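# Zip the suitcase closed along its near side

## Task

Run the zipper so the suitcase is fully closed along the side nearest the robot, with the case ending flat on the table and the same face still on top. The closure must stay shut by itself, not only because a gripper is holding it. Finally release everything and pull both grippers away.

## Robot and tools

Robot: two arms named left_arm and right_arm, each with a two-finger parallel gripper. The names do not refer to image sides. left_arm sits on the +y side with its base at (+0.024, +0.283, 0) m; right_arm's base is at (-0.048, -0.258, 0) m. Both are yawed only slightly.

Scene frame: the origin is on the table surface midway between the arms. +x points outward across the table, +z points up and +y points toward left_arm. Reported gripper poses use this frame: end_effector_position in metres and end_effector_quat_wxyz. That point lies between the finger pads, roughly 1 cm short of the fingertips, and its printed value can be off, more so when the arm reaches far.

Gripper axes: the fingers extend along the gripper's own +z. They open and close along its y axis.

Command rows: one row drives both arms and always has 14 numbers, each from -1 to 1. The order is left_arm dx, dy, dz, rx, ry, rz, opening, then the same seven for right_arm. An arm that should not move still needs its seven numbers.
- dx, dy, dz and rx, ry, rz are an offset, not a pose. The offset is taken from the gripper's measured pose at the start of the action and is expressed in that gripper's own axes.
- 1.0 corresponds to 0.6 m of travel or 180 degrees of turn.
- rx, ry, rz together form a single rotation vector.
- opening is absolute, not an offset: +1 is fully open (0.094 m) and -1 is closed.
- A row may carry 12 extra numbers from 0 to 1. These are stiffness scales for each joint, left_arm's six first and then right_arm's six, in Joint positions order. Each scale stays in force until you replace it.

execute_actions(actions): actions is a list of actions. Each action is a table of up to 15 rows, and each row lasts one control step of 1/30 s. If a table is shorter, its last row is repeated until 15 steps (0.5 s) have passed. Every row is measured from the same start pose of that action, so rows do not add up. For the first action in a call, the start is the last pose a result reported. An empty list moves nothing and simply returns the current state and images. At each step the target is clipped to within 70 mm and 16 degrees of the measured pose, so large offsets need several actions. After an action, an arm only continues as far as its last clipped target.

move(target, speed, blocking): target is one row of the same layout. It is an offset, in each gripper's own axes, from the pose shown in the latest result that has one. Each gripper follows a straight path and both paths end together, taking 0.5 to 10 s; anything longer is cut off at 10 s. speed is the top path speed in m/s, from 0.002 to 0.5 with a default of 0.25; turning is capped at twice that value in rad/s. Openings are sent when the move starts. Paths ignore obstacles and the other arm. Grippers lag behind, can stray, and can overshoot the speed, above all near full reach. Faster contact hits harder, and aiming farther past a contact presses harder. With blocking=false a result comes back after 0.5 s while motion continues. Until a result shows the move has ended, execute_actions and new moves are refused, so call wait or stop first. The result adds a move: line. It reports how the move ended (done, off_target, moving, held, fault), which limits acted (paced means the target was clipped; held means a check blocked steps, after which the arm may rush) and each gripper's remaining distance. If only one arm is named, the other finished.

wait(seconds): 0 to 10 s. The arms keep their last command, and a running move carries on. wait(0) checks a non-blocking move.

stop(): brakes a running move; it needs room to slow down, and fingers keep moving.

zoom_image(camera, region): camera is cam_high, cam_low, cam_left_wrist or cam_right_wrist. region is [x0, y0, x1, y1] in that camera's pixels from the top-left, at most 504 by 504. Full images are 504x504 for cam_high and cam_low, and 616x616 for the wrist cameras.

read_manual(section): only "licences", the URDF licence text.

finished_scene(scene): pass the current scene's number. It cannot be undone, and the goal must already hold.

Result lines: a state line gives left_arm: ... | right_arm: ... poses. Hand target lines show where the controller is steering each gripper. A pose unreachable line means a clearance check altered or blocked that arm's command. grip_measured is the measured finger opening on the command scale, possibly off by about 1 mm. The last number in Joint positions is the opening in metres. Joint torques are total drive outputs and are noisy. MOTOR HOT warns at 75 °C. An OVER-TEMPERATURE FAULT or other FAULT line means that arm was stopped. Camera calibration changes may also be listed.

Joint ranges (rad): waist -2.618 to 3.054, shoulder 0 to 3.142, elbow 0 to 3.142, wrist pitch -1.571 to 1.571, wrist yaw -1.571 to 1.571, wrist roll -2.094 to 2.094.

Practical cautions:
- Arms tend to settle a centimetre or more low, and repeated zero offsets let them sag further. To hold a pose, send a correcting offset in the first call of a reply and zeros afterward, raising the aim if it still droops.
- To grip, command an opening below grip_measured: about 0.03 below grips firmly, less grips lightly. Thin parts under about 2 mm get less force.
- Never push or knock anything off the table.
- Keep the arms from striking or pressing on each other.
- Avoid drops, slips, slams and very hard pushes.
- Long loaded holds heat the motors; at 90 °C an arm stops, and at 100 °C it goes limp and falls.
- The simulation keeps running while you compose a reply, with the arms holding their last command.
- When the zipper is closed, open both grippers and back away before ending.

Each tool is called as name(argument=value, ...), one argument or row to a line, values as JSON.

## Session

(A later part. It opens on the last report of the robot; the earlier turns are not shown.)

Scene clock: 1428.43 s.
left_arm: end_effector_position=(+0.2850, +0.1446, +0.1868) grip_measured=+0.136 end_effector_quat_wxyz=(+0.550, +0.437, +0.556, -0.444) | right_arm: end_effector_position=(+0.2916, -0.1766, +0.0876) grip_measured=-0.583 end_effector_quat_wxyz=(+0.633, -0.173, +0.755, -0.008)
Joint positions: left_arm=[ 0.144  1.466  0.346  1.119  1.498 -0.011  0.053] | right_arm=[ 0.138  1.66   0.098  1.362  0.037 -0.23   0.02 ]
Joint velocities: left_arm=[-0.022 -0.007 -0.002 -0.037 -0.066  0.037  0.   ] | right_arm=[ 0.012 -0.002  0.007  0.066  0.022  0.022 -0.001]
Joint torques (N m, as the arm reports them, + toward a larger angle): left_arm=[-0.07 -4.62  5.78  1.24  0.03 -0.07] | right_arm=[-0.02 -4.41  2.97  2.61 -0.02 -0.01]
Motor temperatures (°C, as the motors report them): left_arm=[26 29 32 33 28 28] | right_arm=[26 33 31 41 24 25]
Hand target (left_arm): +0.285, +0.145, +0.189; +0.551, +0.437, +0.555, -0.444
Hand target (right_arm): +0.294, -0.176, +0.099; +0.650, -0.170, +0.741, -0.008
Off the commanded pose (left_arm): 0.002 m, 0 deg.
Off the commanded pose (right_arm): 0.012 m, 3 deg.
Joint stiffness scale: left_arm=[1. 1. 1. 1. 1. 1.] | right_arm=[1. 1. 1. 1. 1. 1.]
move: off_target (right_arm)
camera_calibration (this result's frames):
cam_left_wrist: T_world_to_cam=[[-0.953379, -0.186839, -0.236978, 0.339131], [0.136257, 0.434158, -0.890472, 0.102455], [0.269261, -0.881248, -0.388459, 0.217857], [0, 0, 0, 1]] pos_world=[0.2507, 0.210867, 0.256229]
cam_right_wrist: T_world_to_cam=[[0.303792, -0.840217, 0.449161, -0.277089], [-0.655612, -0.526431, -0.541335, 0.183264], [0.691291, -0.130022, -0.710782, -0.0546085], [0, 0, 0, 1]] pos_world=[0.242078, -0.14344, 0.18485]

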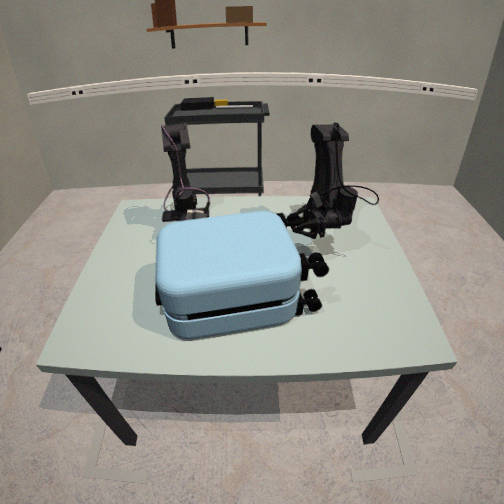

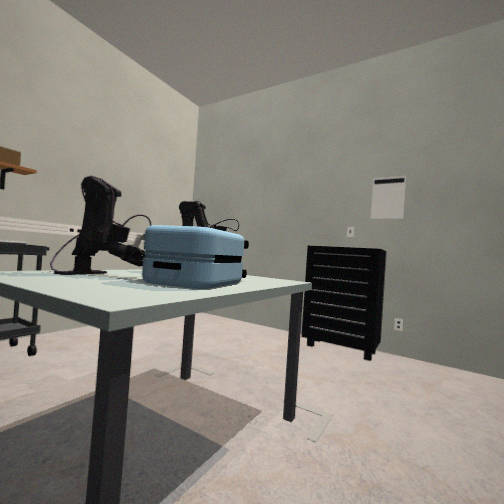

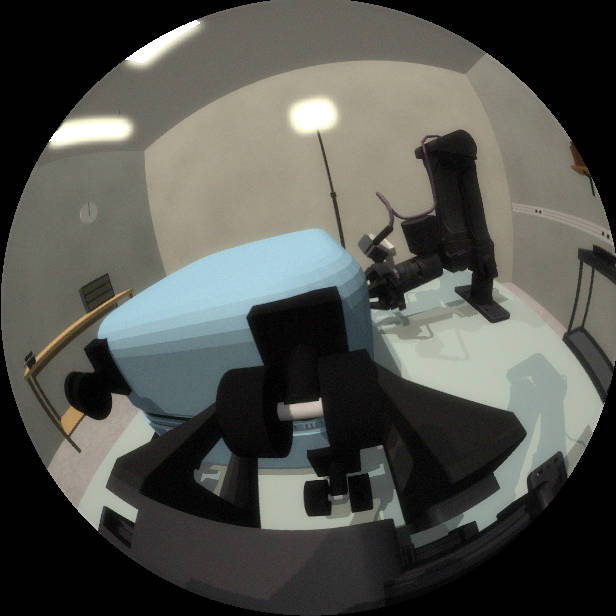

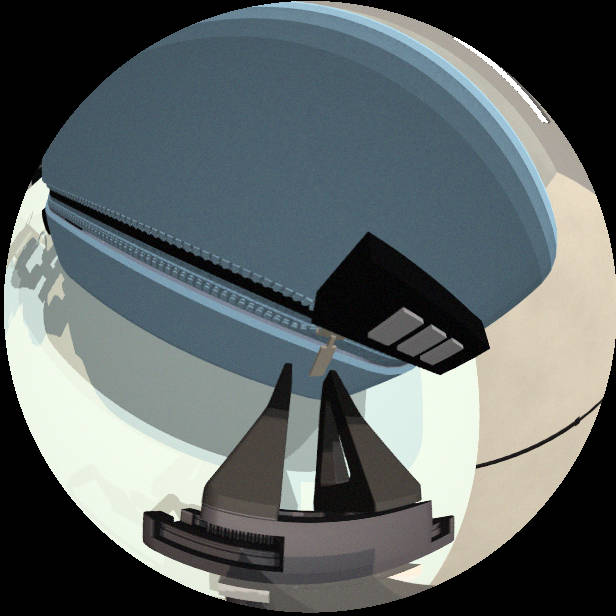

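move(
  target=[-0.004,0,0,0,0,0,0.105,-0.0274,-0.0064,0.0,0.0049,-0.0211,0,-0.58],
  speed=0.015,
)

zoom_image(
  camera="cam_right_wrist",
  region=[260, 290, 370, 420],
)

Scene clock: 1436.47 s.
left_arm: end_effector_position=(+0.2850, +0.1446, +0.1868) grip_measured=+0.136 end_effector_quat_wxyz=(+0.550, +0.437, +0.556, -0.444) | right_arm: end_effector_position=(+0.2917, -0.1766, +0.0885) grip_measured=-0.583 end_effector_quat_wxyz=(+0.634, -0.172, +0.754, -0.008)
Joint positions: left_arm=[ 0.144  1.466  0.346  1.119  1.498 -0.011  0.053] | right_arm=[ 0.138  1.66   0.098  1.366  0.037 -0.23   0.02 ]
Joint velocities: left_arm=[ 0.002  0.012  0.002 -0.051  0.007 -0.022 -0.001] | right_arm=[-0.002  0.012 -0.012  0.022 -0.022 -0.007 -0.001]
Joint torques (N m, as the arm reports them, + toward a larger angle): left_arm=[ 0.06 -4.58  5.87  1.25  0.03 -0.09] | right_arm=[ 0.04 -4.38  3.06  2.82 -0.02 -0.03]
Motor temperatures (°C, as the motors report them): left_arm=[26 29 32 33 28 28] | right_arm=[26 33 31 41 24 25]
Hand target (left_arm): +0.285, +0.145, +0.189; +0.551, +0.437, +0.555, -0.444
Hand target (right_arm): +0.295, -0.176, +0.104; +0.658, -0.168, +0.734, -0.007
Off the commanded pose (left_arm): 0.002 m, 0 deg.
Off the commanded pose (right_arm): 0.016 m, 4 deg.
Joint stiffness scale: left_arm=[1. 1. 1. 1. 1. 1.] | right_arm=[1. 1. 1. 1. 1. 1.]
move: off_target (right_arm)
camera_calibration (this result's frames):
cam_left_wrist: T_world_to_cam=[[-0.953379, -0.186839, -0.236978, 0.339131], [0.136257, 0.434158, -0.890472, 0.102455], [0.269261, -0.881248, -0.388459, 0.217857], [0, 0, 0, 1]] pos_world=[0.2507, 0.210867, 0.256229]
cam_right_wrist: T_world_to_cam=[[0.302298, -0.840599, 0.449454, -0.277137], [-0.653807, -0.525969, -0.54396, 0.183633], [0.693652, -0.129418, -0.708589, -0.0548979], [0, 0, 0, 1]] pos_world=[0.241919, -0.143481, 0.18555]

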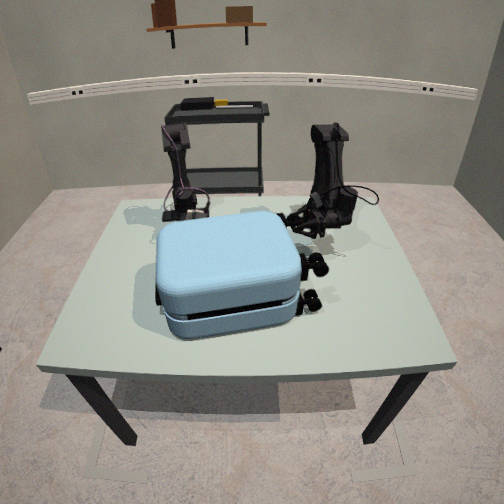

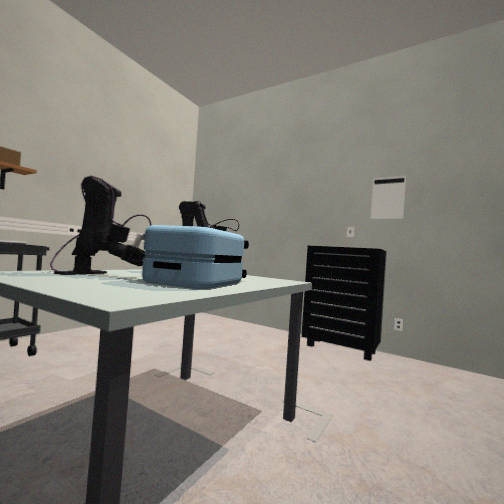

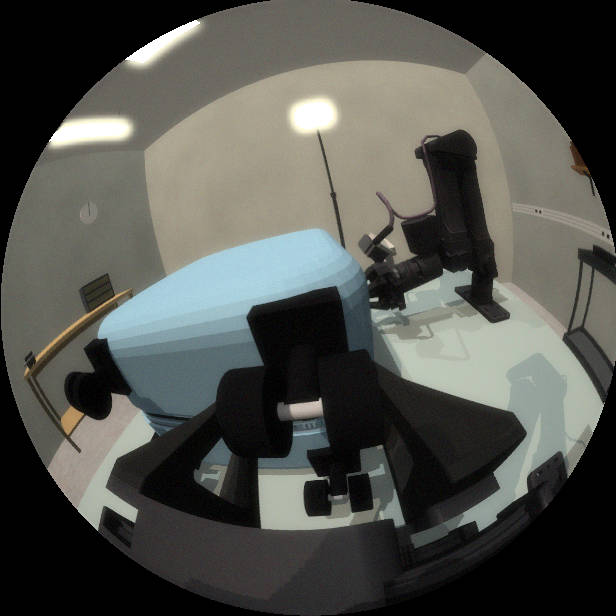

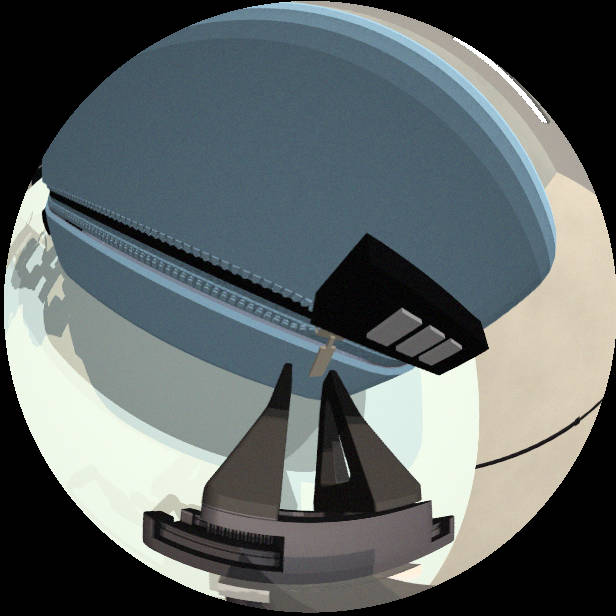

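Region (260, 290, 370, 420) of cam_right_wrist's 616x616 image, scaled by 3.877, with more detail than that image has; it fills the left 426 columns of this view, and the rest is white.

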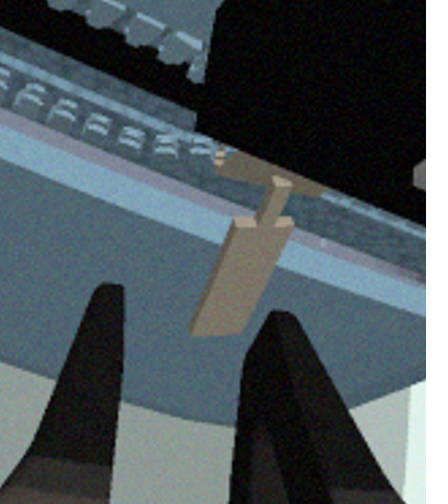

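move(
  target=[-0.004,0,0,0,0,0,0.105,-0.0242,-0.0057,-0.002,0.0036,-0.0152,0,-0.58],
  speed=0.015,
)

zoom_image(
  camera="cam_right_wrist",
  region=[260, 290, 370, 420],
)

Scene clock: 1454.00 s.
left_arm: end_effector_position=(+0.2850, +0.1446, +0.1868) grip_measured=+0.136 end_effector_quat_wxyz=(+0.550, +0.437, +0.556, -0.444) | right_arm: end_effector_position=(+0.2916, -0.1766, +0.0880) grip_measured=-0.583 end_effector_quat_wxyz=(+0.633, -0.172, +0.754, -0.008)
Joint positions: left_arm=[ 0.144  1.466  0.346  1.119  1.498 -0.011  0.053] | right_arm=[ 0.138  1.66   0.098  1.364  0.037 -0.23   0.02 ]
Joint velocities: left_arm=[ 0.002 -0.002  0.012 -0.037  0.037  0.007  0.   ] | right_arm=[ 0.002 -0.007  0.012  0.066 -0.066  0.007 -0.   ]
Joint torques (N m, as the arm reports them, + toward a larger angle): left_arm=[-0.02 -4.57  5.86  1.23  0.01 -0.1 ] | right_arm=[ 0.08 -6.66  2.99  2.31 -0.01 -0.04]
Motor temperatures (°C, as the motors report them): left_arm=[26 29 32 33 28 28] | right_arm=[26 33 31 43 24 25]
Hand target (left_arm): +0.285, +0.145, +0.189; +0.551, +0.437, +0.555, -0.444
Hand target (right_arm): +0.293, -0.176, +0.103; +0.653, -0.169, +0.738, -0.008
Off the commanded pose (left_arm): 0.002 m, 0 deg.
Off the commanded pose (right_arm): 0.015 m, 3 deg.
Joint stiffness scale: left_arm=[1. 1. 1. 1. 1. 1.] | right_arm=[1. 1. 1. 1. 1. 1.]
move: off_target (right_arm)
camera_calibration (this result's frames):
cam_left_wrist: T_world_to_cam=[[-0.953379, -0.186839, -0.236978, 0.339131], [0.136257, 0.434158, -0.890472, 0.102455], [0.269261, -0.881248, -0.388459, 0.217857], [0, 0, 0, 1]] pos_world=[0.2507, 0.210867, 0.256229]
cam_right_wrist: T_world_to_cam=[[0.303128, -0.840387, 0.449292, -0.277111], [-0.654811, -0.526226, -0.542503, 0.183428], [0.692341, -0.129753, -0.709808, -0.054737], [0, 0, 0, 1]] pos_world=[0.242007, -0.143458, 0.185161]

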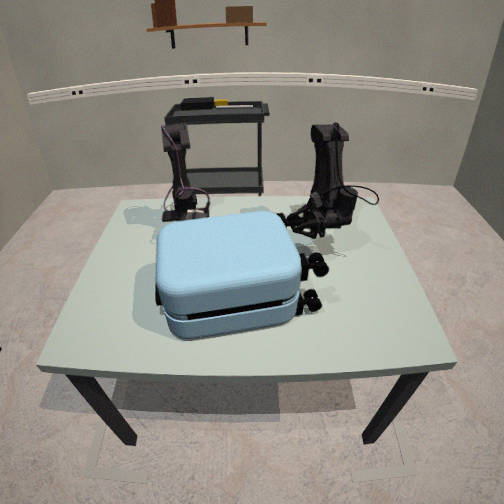

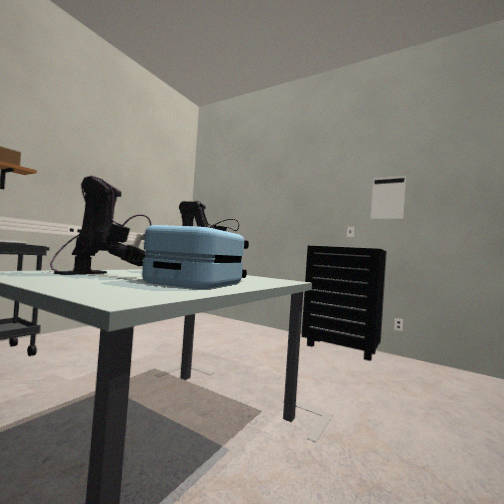

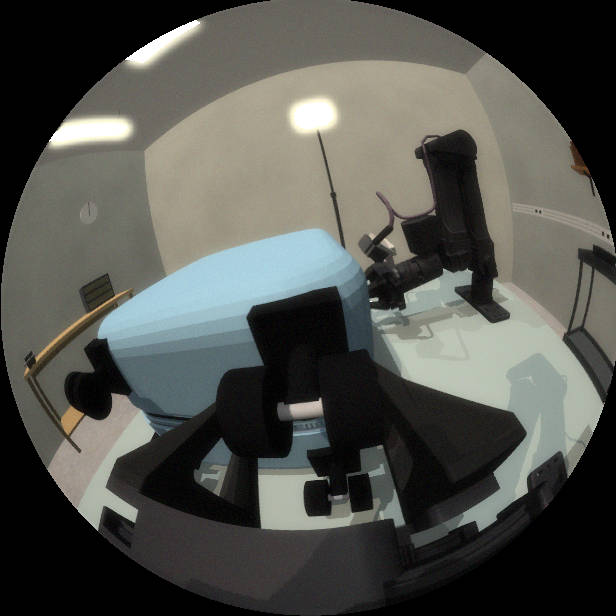

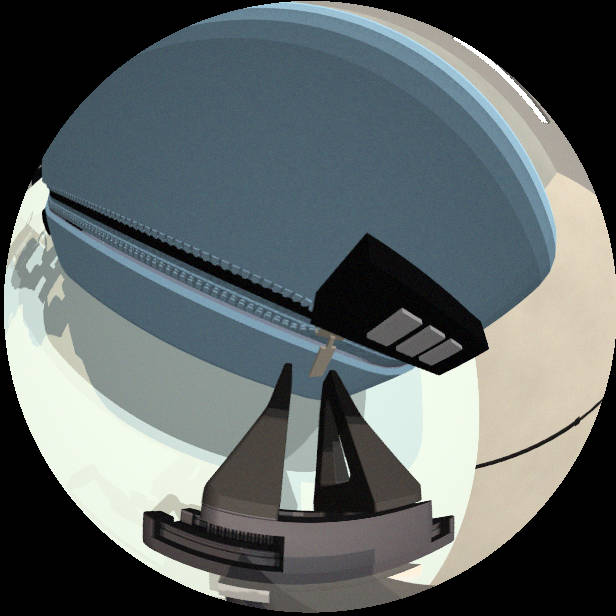

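Region (260, 290, 370, 420) of cam_right_wrist's 616x616 image, scaled by 3.877, with more detail than that image has; it fills the left 426 columns of this view, and the rest is white.

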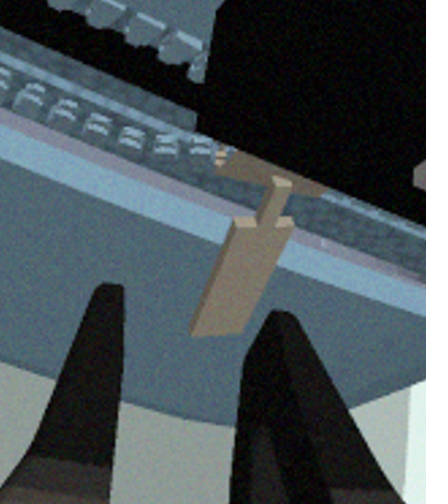

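move(
  target=[-0.004,0,0,0,0,0,0.105,-0.0339,-0.0079,-0.003,0.0049,-0.0208,0,-0.58],
  speed=0.02,
)

zoom_image(
  camera="cam_right_wrist",
  region=[260, 290, 370, 420],
)

Scene clock: 1460.27 s.
left_arm: end_effector_position=(+0.2850, +0.1446, +0.1868) grip_measured=+0.136 end_effector_quat_wxyz=(+0.550, +0.437, +0.556, -0.444) | right_arm: end_effector_position=(+0.2916, -0.1766, +0.0897) grip_measured=-0.583 end_effector_quat_wxyz=(+0.635, -0.172, +0.753, -0.008)
Joint positions: left_arm=[ 0.144  1.466  0.346  1.119  1.498 -0.011  0.053] | right_arm=[ 0.138  1.65   0.098  1.358  0.037 -0.23   0.02 ]
Joint velocities: left_arm=[-0.012  0.007  0.012 -0.066  0.037  0.081 -0.001] | right_arm=[ 0.002 -0.012 -0.017 -0.007  0.022  0.022  0.   ]
Joint torques (N m, as the arm reports them, + toward a larger angle): left_arm=[-0.02 -4.57  5.73  1.2   0.03 -0.1 ] | right_arm=[ 0.13 -7.1   3.15  2.44  0.   -0.02]
Motor temperatures (°C, as the motors report them): left_arm=[26 29 32 33 28 28] | right_arm=[26 33 31 42 24 25]
Hand target (left_arm): +0.285, +0.145, +0.189; +0.551, +0.437, +0.555, -0.444
Hand target (right_arm): +0.294, -0.176, +0.109; +0.659, -0.168, +0.733, -0.008
Off the commanded pose (left_arm): 0.002 m, 0 deg.
Off the commanded pose (right_arm): 0.019 m, 4 deg.
Joint stiffness scale: left_arm=[1. 1. 1. 1. 1. 1.] | right_arm=[1. 1. 1. 1. 1. 1.]
move: off_target (right_arm)
camera_calibration (this result's frames):
cam_left_wrist: T_world_to_cam=[[-0.953379, -0.186839, -0.236978, 0.339131], [0.136257, 0.434158, -0.890472, 0.102455], [0.269261, -0.881248, -0.388459, 0.217857], [0, 0, 0, 1]] pos_world=[0.2507, 0.210867, 0.256229]
cam_right_wrist: T_world_to_cam=[[0.301633, -0.840769, 0.449583, -0.277509], [-0.653002, -0.525764, -0.545125, 0.184104], [0.694699, -0.129151, -0.707611, -0.0543348], [0, 0, 0, 1]] pos_world=[0.241673, -0.143543, 0.186675]

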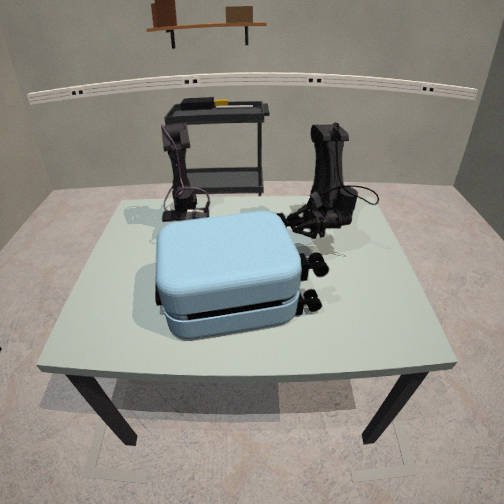

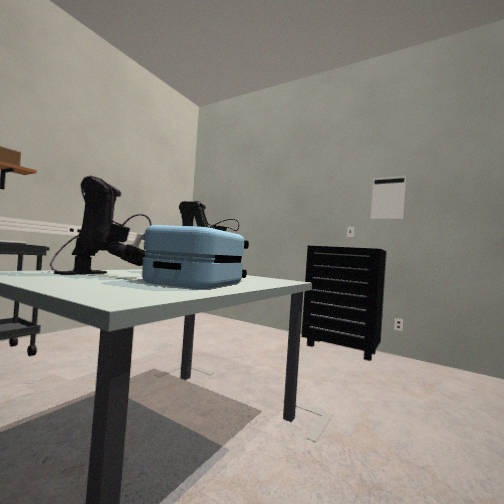

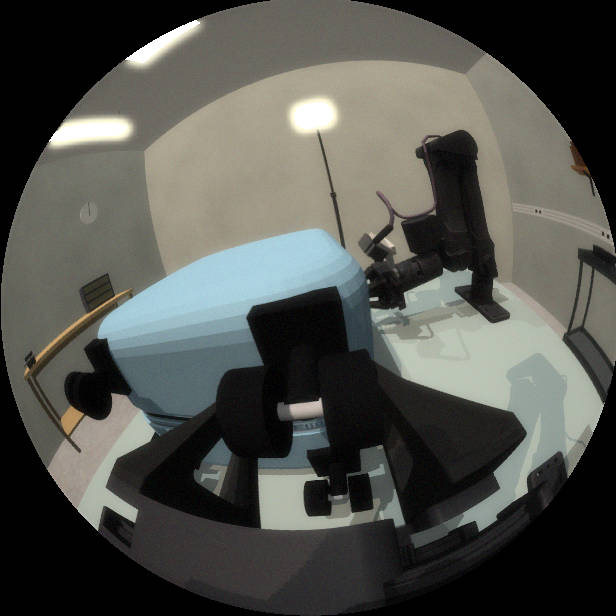

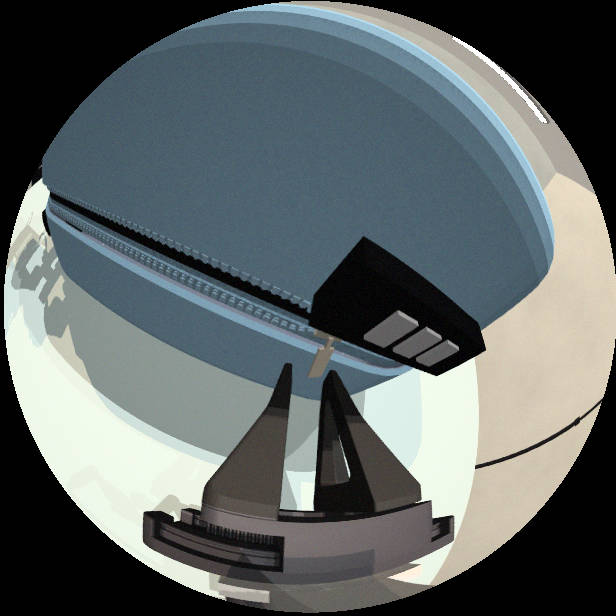

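Region (260, 290, 370, 420) of cam_right_wrist's 616x616 image, scaled by 3.877, with more detail than that image has; it fills the left 426 columns of this view, and the rest is white.

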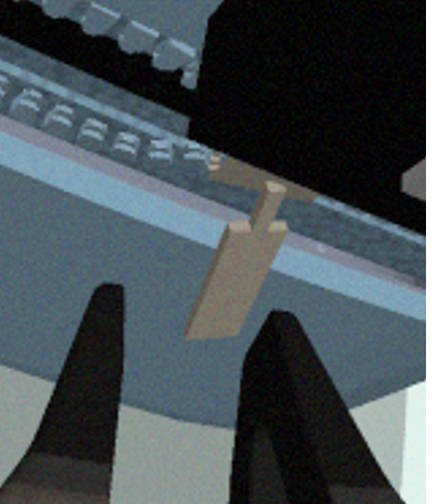

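move(
  target=[-0.004,0,0,0,0,0,0.105,-0.0432,-0.0101,-0.0038,0.0062,-0.0267,0,-0.58],
  speed=0.025,
)

zoom_image(
  camera="cam_right_wrist",
  region=[260, 290, 370, 420],
)

Scene clock: 1470.17 s.
left_arm: end_effector_position=(+0.2850, +0.1446, +0.1868) grip_measured=+0.136 end_effector_quat_wxyz=(+0.550, +0.437, +0.556, -0.444) | right_arm: end_effector_position=(+0.2917, -0.1766, +0.0935) grip_measured=-0.583 end_effector_quat_wxyz=(+0.638, -0.171, +0.750, -0.008)
Joint positions: left_arm=[ 0.144  1.466  0.346  1.119  1.498 -0.011  0.053] | right_arm=[ 0.138  1.632  0.098  1.349  0.037 -0.23   0.02 ]
Joint velocities: left_arm=[ 0.007 -0.002 -0.007  0.022 -0.051 -0.037 -0.003] | right_arm=[-0.012 -0.007 -0.007  0.022  0.022  0.007 -0.001]
Joint torques (N m, as the arm reports them, + toward a larger angle): left_arm=[ 0.01 -4.55  5.84  1.25  0.04 -0.08] | right_arm=[ 0.13 -7.17  3.33  2.5  -0.02 -0.04]
Motor temperatures (°C, as the motors report them): left_arm=[26 29 32 33 28 28] | right_arm=[26 34 31 42 24 25]
Hand target (left_arm): +0.285, +0.145, +0.189; +0.551, +0.437, +0.555, -0.444
Hand target (right_arm): +0.294, -0.175, +0.116; +0.667, -0.166, +0.726, -0.007
Off the commanded pose (left_arm): 0.002 m, 0 deg.
Off the commanded pose (right_arm): 0.023 m, 4 deg.
Joint stiffness scale: left_arm=[1. 1. 1. 1. 1. 1.] | right_arm=[1. 1. 1. 1. 1. 1.]
move: off_target (right_arm)
camera_calibration (this result's frames):
cam_left_wrist: T_world_to_cam=[[-0.953379, -0.186839, -0.236978, 0.339131], [0.136257, 0.434158, -0.890472, 0.102455], [0.269261, -0.881248, -0.388459, 0.217857], [0, 0, 0, 1]] pos_world=[0.2507, 0.210867, 0.256229]
cam_right_wrist: T_world_to_cam=[[0.297475, -0.841832, 0.450364, -0.278312], [-0.647931, -0.524468, -0.552375, 0.185714], [0.701208, -0.127487, -0.701465, -0.0538179], [0, 0, 0, 1]] pos_world=[0.240859, -0.143752, 0.190174]

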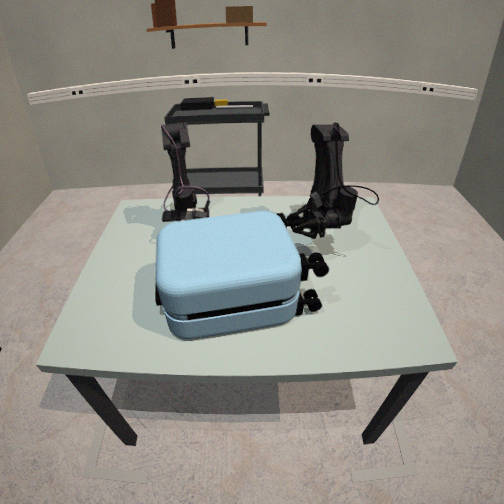

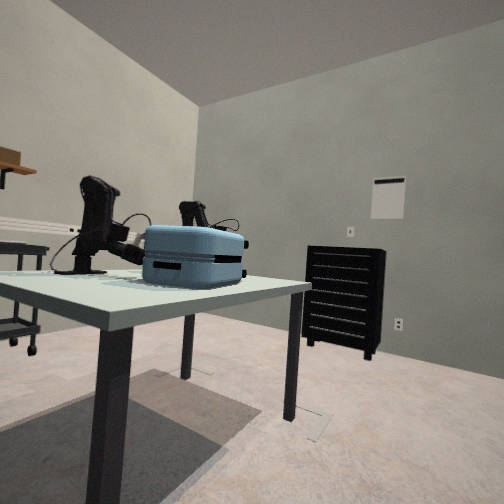

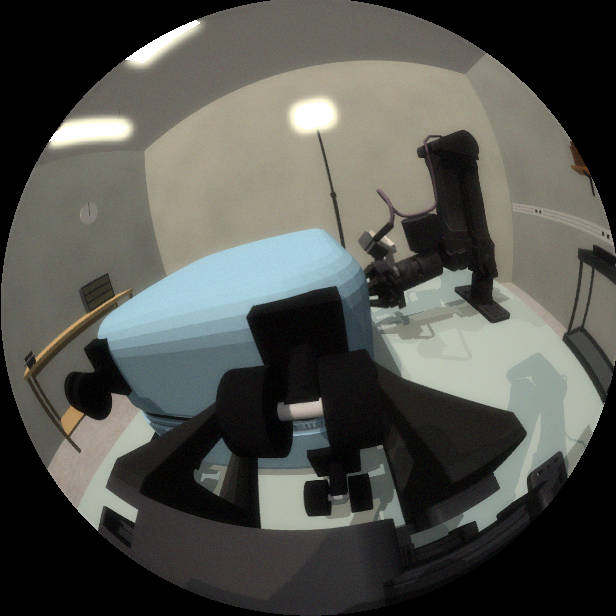

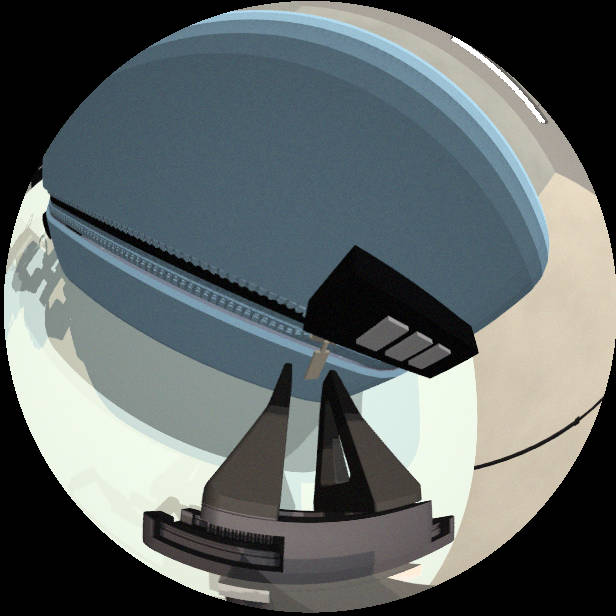

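Region (260, 290, 370, 420) of cam_right_wrist's 616x616 image, scaled by 3.877, with more detail than that image has; it fills the left 426 columns of this view, and the rest is white.

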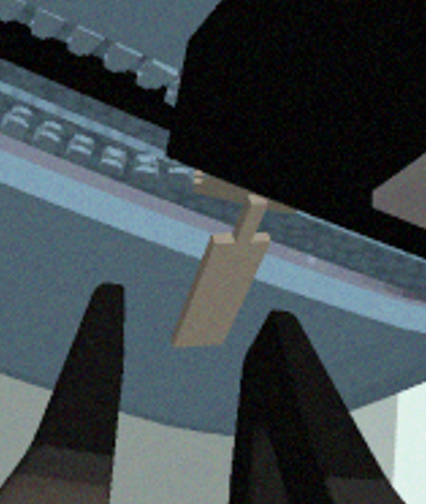

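move(
  target=[-0.004,0,0,0,0,0,0.105,-0.0432,-0.0101,-0.0038,0.0062,-0.0267,0,-0.62],
  speed=0.025,
)

zoom_image(
  camera="cam_right_wrist",
  region=[260, 290, 370, 420],
)

Scene clock: 1478.37 s.
left_arm: end_effector_position=(+0.2850, +0.1446, +0.1868) grip_measured=+0.136 end_effector_quat_wxyz=(+0.550, +0.437, +0.556, -0.444) | right_arm: end_effector_position=(+0.2918, -0.1770, +0.0974) grip_measured=-0.617 end_effector_quat_wxyz=(+0.642, -0.170, +0.748, -0.009)
Joint positions: left_arm=[ 0.144  1.466  0.346  1.119  1.498 -0.011  0.053] | right_arm=[ 0.138  1.614  0.098  1.34   0.04  -0.23   0.018]
Joint velocities: left_arm=[-0.022 -0.017 -0.012 -0.007 -0.037  0.022 -0.   ] | right_arm=[-0.022 -0.007  0.012 -0.007 -0.037  0.022 -0.001]
Joint torques (N m, as the arm reports them, + toward a larger angle): left_arm=[ 0.04 -4.57  5.74  1.24  0.04 -0.11] | right_arm=[ 0.18 -7.12  3.51  2.52 -0.04 -0.04]
Motor temperatures (°C, as the motors report them): left_arm=[26 29 32 33 28 28] | right_arm=[26 34 31 42 24 25]
Hand target (left_arm): +0.285, +0.145, +0.189; +0.551, +0.437, +0.555, -0.444
Hand target (right_arm): +0.294, -0.175, +0.120; +0.671, -0.166, +0.723, -0.007
Off the commanded pose (left_arm): 0.002 m, 0 deg.
Off the commanded pose (right_arm): 0.023 m, 4 deg.
Joint stiffness scale: left_arm=[1. 1. 1. 1. 1. 1.] | right_arm=[1. 1. 1. 1. 1. 1.]
move: off_target (right_arm)
camera_calibration (this result's frames):
cam_left_wrist: T_world_to_cam=[[-0.953379, -0.186839, -0.236978, 0.339131], [0.136257, 0.434158, -0.890472, 0.102455], [0.269261, -0.881248, -0.388459, 0.217857], [0, 0, 0, 1]] pos_world=[0.2507, 0.210867, 0.256229]
cam_right_wrist: T_world_to_cam=[[0.291042, -0.84346, 0.45152, -0.27901], [-0.644103, -0.521717, -0.559413, 0.187763], [0.707408, -0.128013, -0.695116, -0.0537631], [0, 0, 0, 1]] pos_world=[0.240174, -0.144257, 0.193644]

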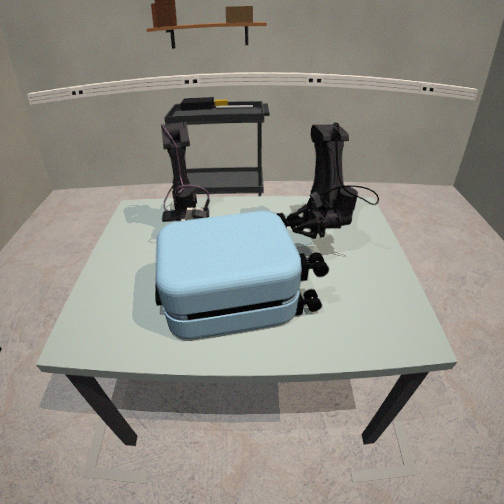

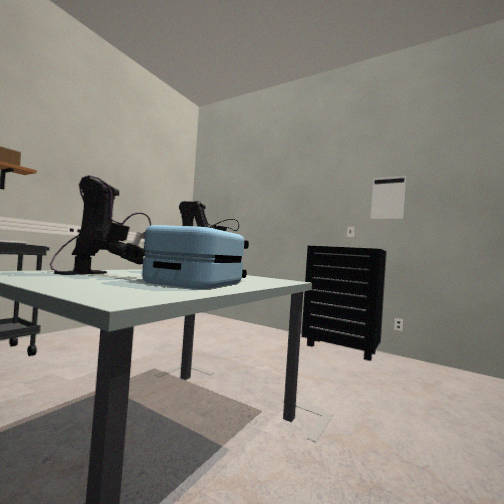

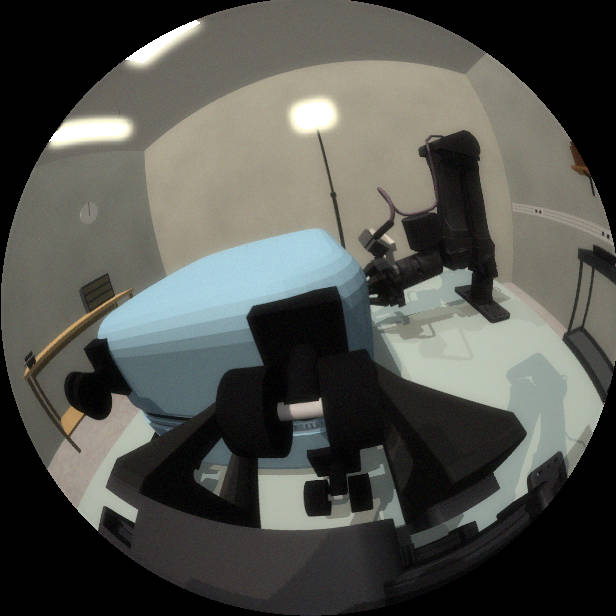

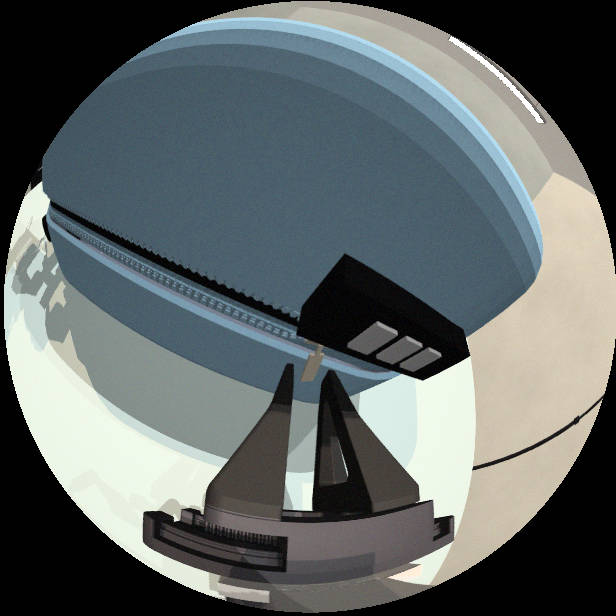

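Region (260, 290, 370, 420) of cam_right_wrist's 616x616 image, scaled by 3.877, with more detail than that image has; it fills the left 426 columns of this view, and the rest is white.

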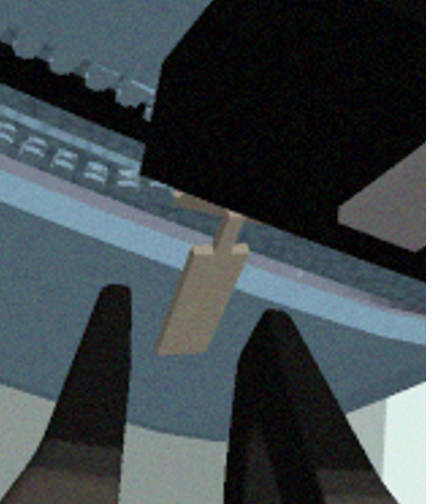

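execute_actions(
  actions=[
    [[-0.004,0,0,0,0,0,0.105,-0.0196,-0.0046,-0.0012,0.003,-0.013,0,-0.63],[-0.004,0,0,0,0,0,0.105,-0.0196,-0.0046,-0.0012,0.003,-0.013,0,-0.64],[-0.004,0,0,0,0,0,0.105,-0.0196,-0.0046,-0.0012,0.003,-0.013,0,-0.65],[-0.004,0,0,0,0,0,0.105,-0.0196,-0.0046,-0.0012,0.003,-0.013,0,-0.66],[-0.004,0,0,0,0,0,0.105,-0.0196,-0.0046,-0.0012,0.003,-0.013,0,-0.67],[-0.004,0,0,0,0,0,0.105,-0.0196,-0.0046,-0.0012,0.003,-0.013,0,-0.68],[-0.004,0,0,0,0,0,0.105,-0.0196,-0.0046,-0.0012,0.003,-0.013,0,-0.69],[-0.004,0,0,0,0,0,0.105,-0.0196,-0.0046,-0.0012,0.003,-0.013,0,-0.70],[-0.004,0,0,0,0,0,0.105,-0.0196,-0.0046,-0.0012,0.003,-0.013,0,-0.71],[-0.004,0,0,0,0,0,0.105,-0.0196,-0.0046,-0.0012,0.003,-0.013,0,-0.72],[-0.004,0,0,0,0,0,0.105,-0.0196,-0.0046,-0.0012,0.003,-0.013,0,-0.73],[-0.004,0,0,0,0,0,0.105,-0.0196,-0.0046,-0.0012,0.003,-0.013,0,-0.74],[-0.004,0,0,0,0,0,0.105,-0.0196,-0.0046,-0.0012,0.003,-0.013,0,-0.75],[-0.004,0,0,0,0,0,0.105,-0.0196,-0.0046,-0.0012,0.003,-0.013,0,-0.76],[-0.004,0,0,0,0,0,0.105,-0.0196,-0.0046,-0.0012,0.003,-0.013,0,-0.77]],
    [[-0.004,0,0,0,0,0,0.105,-0.0196,-0.0046,-0.0012,0.003,-0.013,0,-0.78],[-0.004,0,0,0,0,0,0.105,-0.0196,-0.0046,-0.0012,0.003,-0.013,0,-0.785],[-0.004,0,0,0,0,0,0.105,-0.0196,-0.0046,-0.0012,0.003,-0.013,0,-0.79],[-0.004,0,0,0,0,0,0.105,-0.0196,-0.0046,-0.0012,0.003,-0.013,0,-0.795],[-0.004,0,0,0,0,0,0.105,-0.0196,-0.0046,-0.0012,0.003,-0.013,0,-0.80]],
  ],
)

zoom_image(
  camera="cam_right_wrist",
  region=[260, 290, 370, 420],
)

Scene clock: 1497.60 s.
left_arm: end_effector_position=(+0.2850, +0.1446, +0.1868) grip_measured=+0.136 end_effector_quat_wxyz=(+0.550, +0.437, +0.556, -0.444) | right_arm: end_effector_position=(+0.2920, -0.1778, +0.0973) grip_measured=-0.797 end_effector_quat_wxyz=(+0.642, -0.168, +0.748, -0.010)
Joint positions: left_arm=[ 0.144  1.466  0.346  1.119  1.498 -0.011  0.053] | right_arm=[ 0.138  1.614  0.098  1.34   0.045 -0.23   0.01 ]
Joint velocities: left_arm=[-0.002  0.012  0.012 -0.081 -0.022 -0.051  0.   ] | right_arm=[-0.002 -0.012 -0.027 -0.066  0.007  0.051 -0.   ]
Joint torques (N m, as the arm reports them, + toward a larger angle): left_arm=[-0.04 -4.57  5.8   1.25  0.02 -0.11] | right_arm=[ 0.06 -5.69  3.31  2.36 -0.01 -0.03]
Motor temperatures (°C, as the motors report them): left_arm=[26 29 32 33 28 28] | right_arm=[26 34 31 43 24 25]
Hand target (left_arm): +0.285, +0.145, +0.189; +0.551, +0.437, +0.555, -0.444
Hand target (right_arm): +0.293, -0.177, +0.109; +0.658, -0.166, +0.735, -0.010
Off the commanded pose (left_arm): 0.002 m, 0 deg.
Off the commanded pose (right_arm): 0.012 m, 2 deg.
Joint stiffness scale: left_arm=[1. 1. 1. 1. 1. 1.] | right_arm=[1. 1. 1. 1. 1. 1.]
camera_calibration (this result's frames):
cam_left_wrist: T_world_to_cam=[[-0.953379, -0.186839, -0.236978, 0.339131], [0.136257, 0.434158, -0.890472, 0.102455], [0.269261, -0.881248, -0.388459, 0.217857], [0, 0, 0, 1]] pos_world=[0.2507, 0.210867, 0.256229]
cam_right_wrist: T_world_to_cam=[[0.287315, -0.844369, 0.452207, -0.278832], [-0.646544, -0.519296, -0.558849, 0.188482], [0.706704, -0.131806, -0.695123, -0.0545029], [0, 0, 0, 1]] pos_world=[0.240492, -0.144743, 0.193537]

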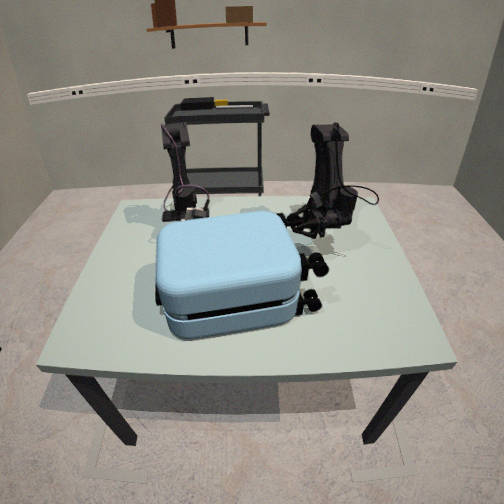

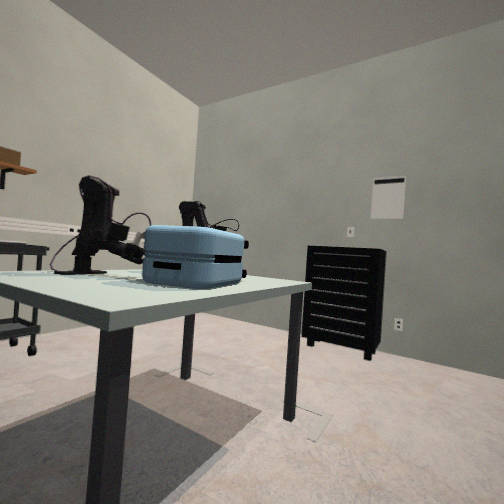

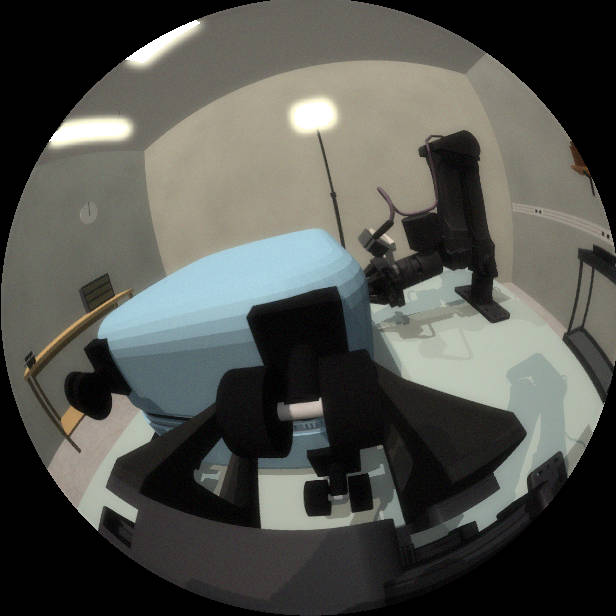

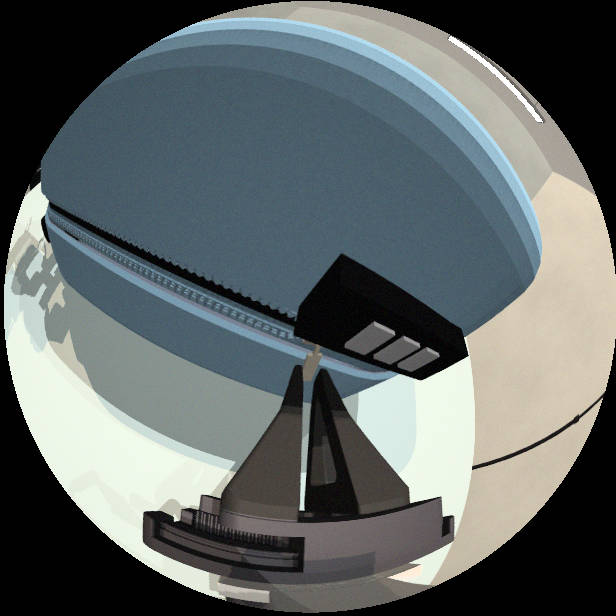

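Region (260, 290, 370, 420) of cam_right_wrist's 616x616 image, scaled by 3.877, with more detail than that image has; it fills the left 426 columns of this view, and the rest is white.

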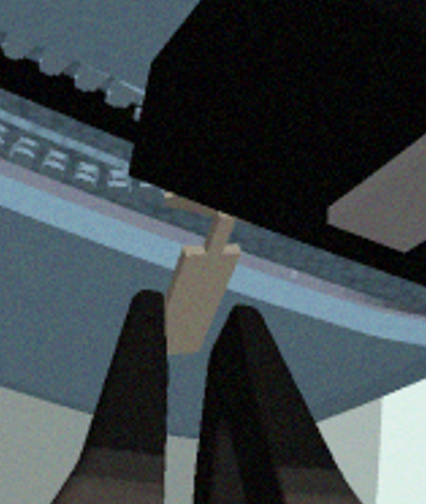

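execute_actions(
  actions=[
    [[-0.004,0,0,0,0,0,0.105,-0.0196,-0.0046,-0.0012,0.003,-0.013,0,-0.805],[-0.004,0,0,0,0,0,0.105,-0.0196,-0.0046,-0.0012,0.003,-0.013,0,-0.81],[-0.004,0,0,0,0,0,0.105,-0.0196,-0.0046,-0.0012,0.003,-0.013,0,-0.815],[-0.004,0,0,0,0,0,0.105,-0.0196,-0.0046,-0.0012,0.003,-0.013,0,-0.82],[-0.004,0,0,0,0,0,0.105,-0.0196,-0.0046,-0.0012,0.003,-0.013,0,-0.825],[-0.004,0,0,0,0,0,0.105,-0.0196,-0.0046,-0.0012,0.003,-0.013,0,-0.83],[-0.004,0,0,0,0,0,0.105,-0.0196,-0.0046,-0.0012,0.003,-0.013,0,-0.835],[-0.004,0,0,0,0,0,0.105,-0.0196,-0.0046,-0.0012,0.003,-0.013,0,-0.84],[-0.004,0,0,0,0,0,0.105,-0.0196,-0.0046,-0.0012,0.003,-0.013,0,-0.845],[-0.004,0,0,0,0,0,0.105,-0.0196,-0.0046,-0.0012,0.003,-0.013,0,-0.85],[-0.004,0,0,0,0,0,0.105,-0.0196,-0.0046,-0.0012,0.003,-0.013,0,-0.855],[-0.004,0,0,0,0,0,0.105,-0.0196,-0.0046,-0.0012,0.003,-0.013,0,-0.86],[-0.004,0,0,0,0,0,0.105,-0.0196,-0.0046,-0.0012,0.003,-0.013,0,-0.865],[-0.004,0,0,0,0,0,0.105,-0.0196,-0.0046,-0.0012,0.003,-0.013,0,-0.87],[-0.004,0,0,0,0,0,0.105,-0.0196,-0.0046,-0.0012,0.003,-0.013,0,-0.875]],
    [[-0.004,0,0,0,0,0,0.105,-0.0196,-0.0046,-0.0012,0.003,-0.013,0,-0.88]],
  ],
)

zoom_image(
  camera="cam_right_wrist",
  region=[260, 290, 370, 420],
)

Scene clock: 1511.73 s.
left_arm: end_effector_position=(+0.2850, +0.1446, +0.1868) grip_measured=+0.136 end_effector_quat_wxyz=(+0.550, +0.437, +0.556, -0.444) | right_arm: end_effector_position=(+0.2920, -0.1778, +0.0973) grip_measured=-0.873 end_effector_quat_wxyz=(+0.642, -0.169, +0.748, -0.011)
Joint positions: left_arm=[ 0.144  1.466  0.346  1.119  1.498 -0.011  0.053] | right_arm=[ 0.138  1.614  0.098  1.34   0.045 -0.23   0.006]
Joint velocities: left_arm=[-0.002 -0.017  0.007 -0.095  0.007 -0.007 -0.   ] | right_arm=[-0.007 -0.012 -0.017 -0.037 -0.022  0.037  0.001]
Joint torques (N m, as the arm reports them, + toward a larger angle): left_arm=[ 0.   -4.6   5.79  1.24  0.03 -0.12] | right_arm=[ 0.07 -5.7   3.28  2.35  0.01 -0.02]
Motor temperatures (°C, as the motors report them): left_arm=[26 29 32 33 28 28] | right_arm=[26 34 31 43 24 25]
Hand target (left_arm): +0.285, +0.145, +0.189; +0.551, +0.437, +0.555, -0.444
Hand target (right_arm): +0.293, -0.177, +0.109; +0.658, -0.166, +0.735, -0.010
Off the commanded pose (left_arm): 0.002 m, 0 deg.
Off the commanded pose (right_arm): 0.012 m, 2 deg.
Joint stiffness scale: left_arm=[1. 1. 1. 1. 1. 1.] | right_arm=[1. 1. 1. 1. 1. 1.]
camera_calibration (this result's frames):
cam_left_wrist: T_world_to_cam=[[-0.953379, -0.186839, -0.236978, 0.339131], [0.136257, 0.434158, -0.890472, 0.102455], [0.269261, -0.881248, -0.388459, 0.217857], [0, 0, 0, 1]] pos_world=[0.2507, 0.210867, 0.256229]
cam_right_wrist: T_world_to_cam=[[0.287359, -0.843997, 0.452872, -0.278844], [-0.646389, -0.519794, -0.558566, 0.188321], [0.706828, -0.132222, -0.694918, -0.0546331], [0, 0, 0, 1]] pos_world=[0.240473, -0.144679, 0.193504]

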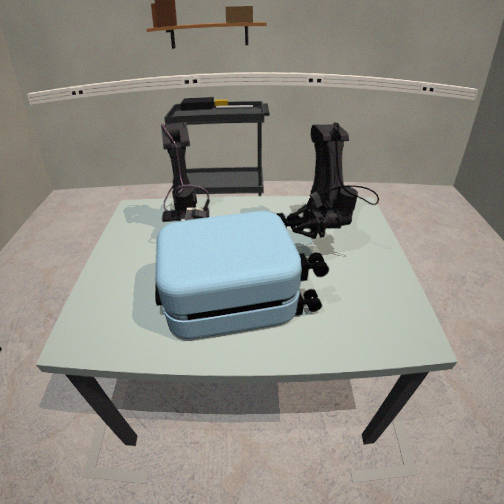

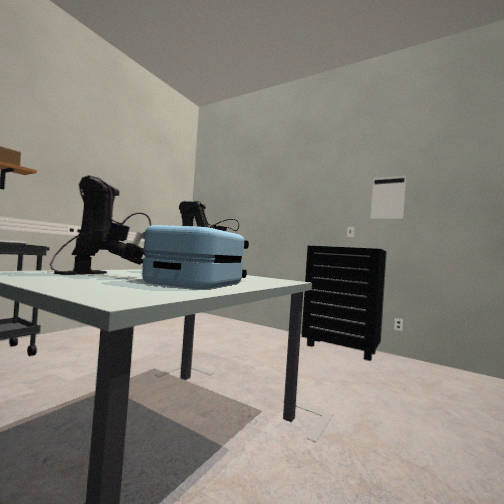

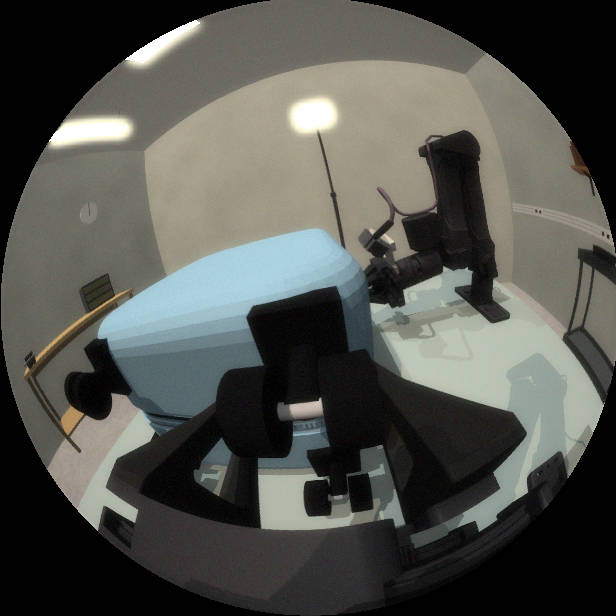

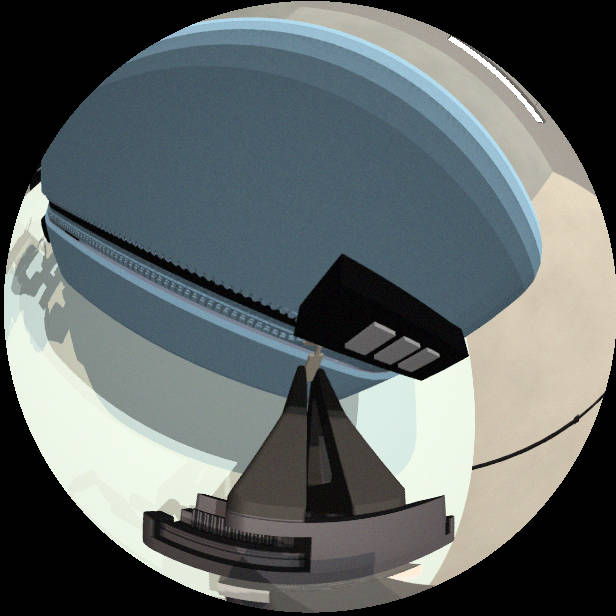

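Region (260, 290, 370, 420) of cam_right_wrist's 616x616 image, scaled by 3.877, with more detail than that image has; it fills the left 426 columns of this view, and the rest is white.

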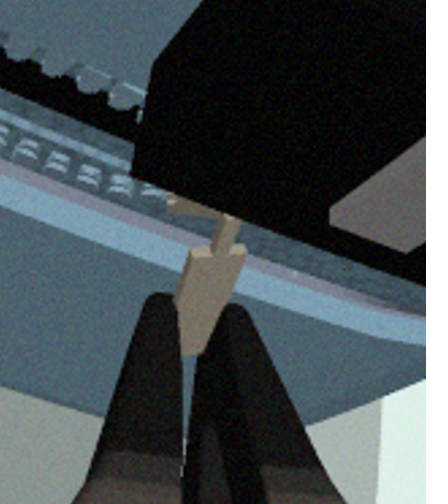

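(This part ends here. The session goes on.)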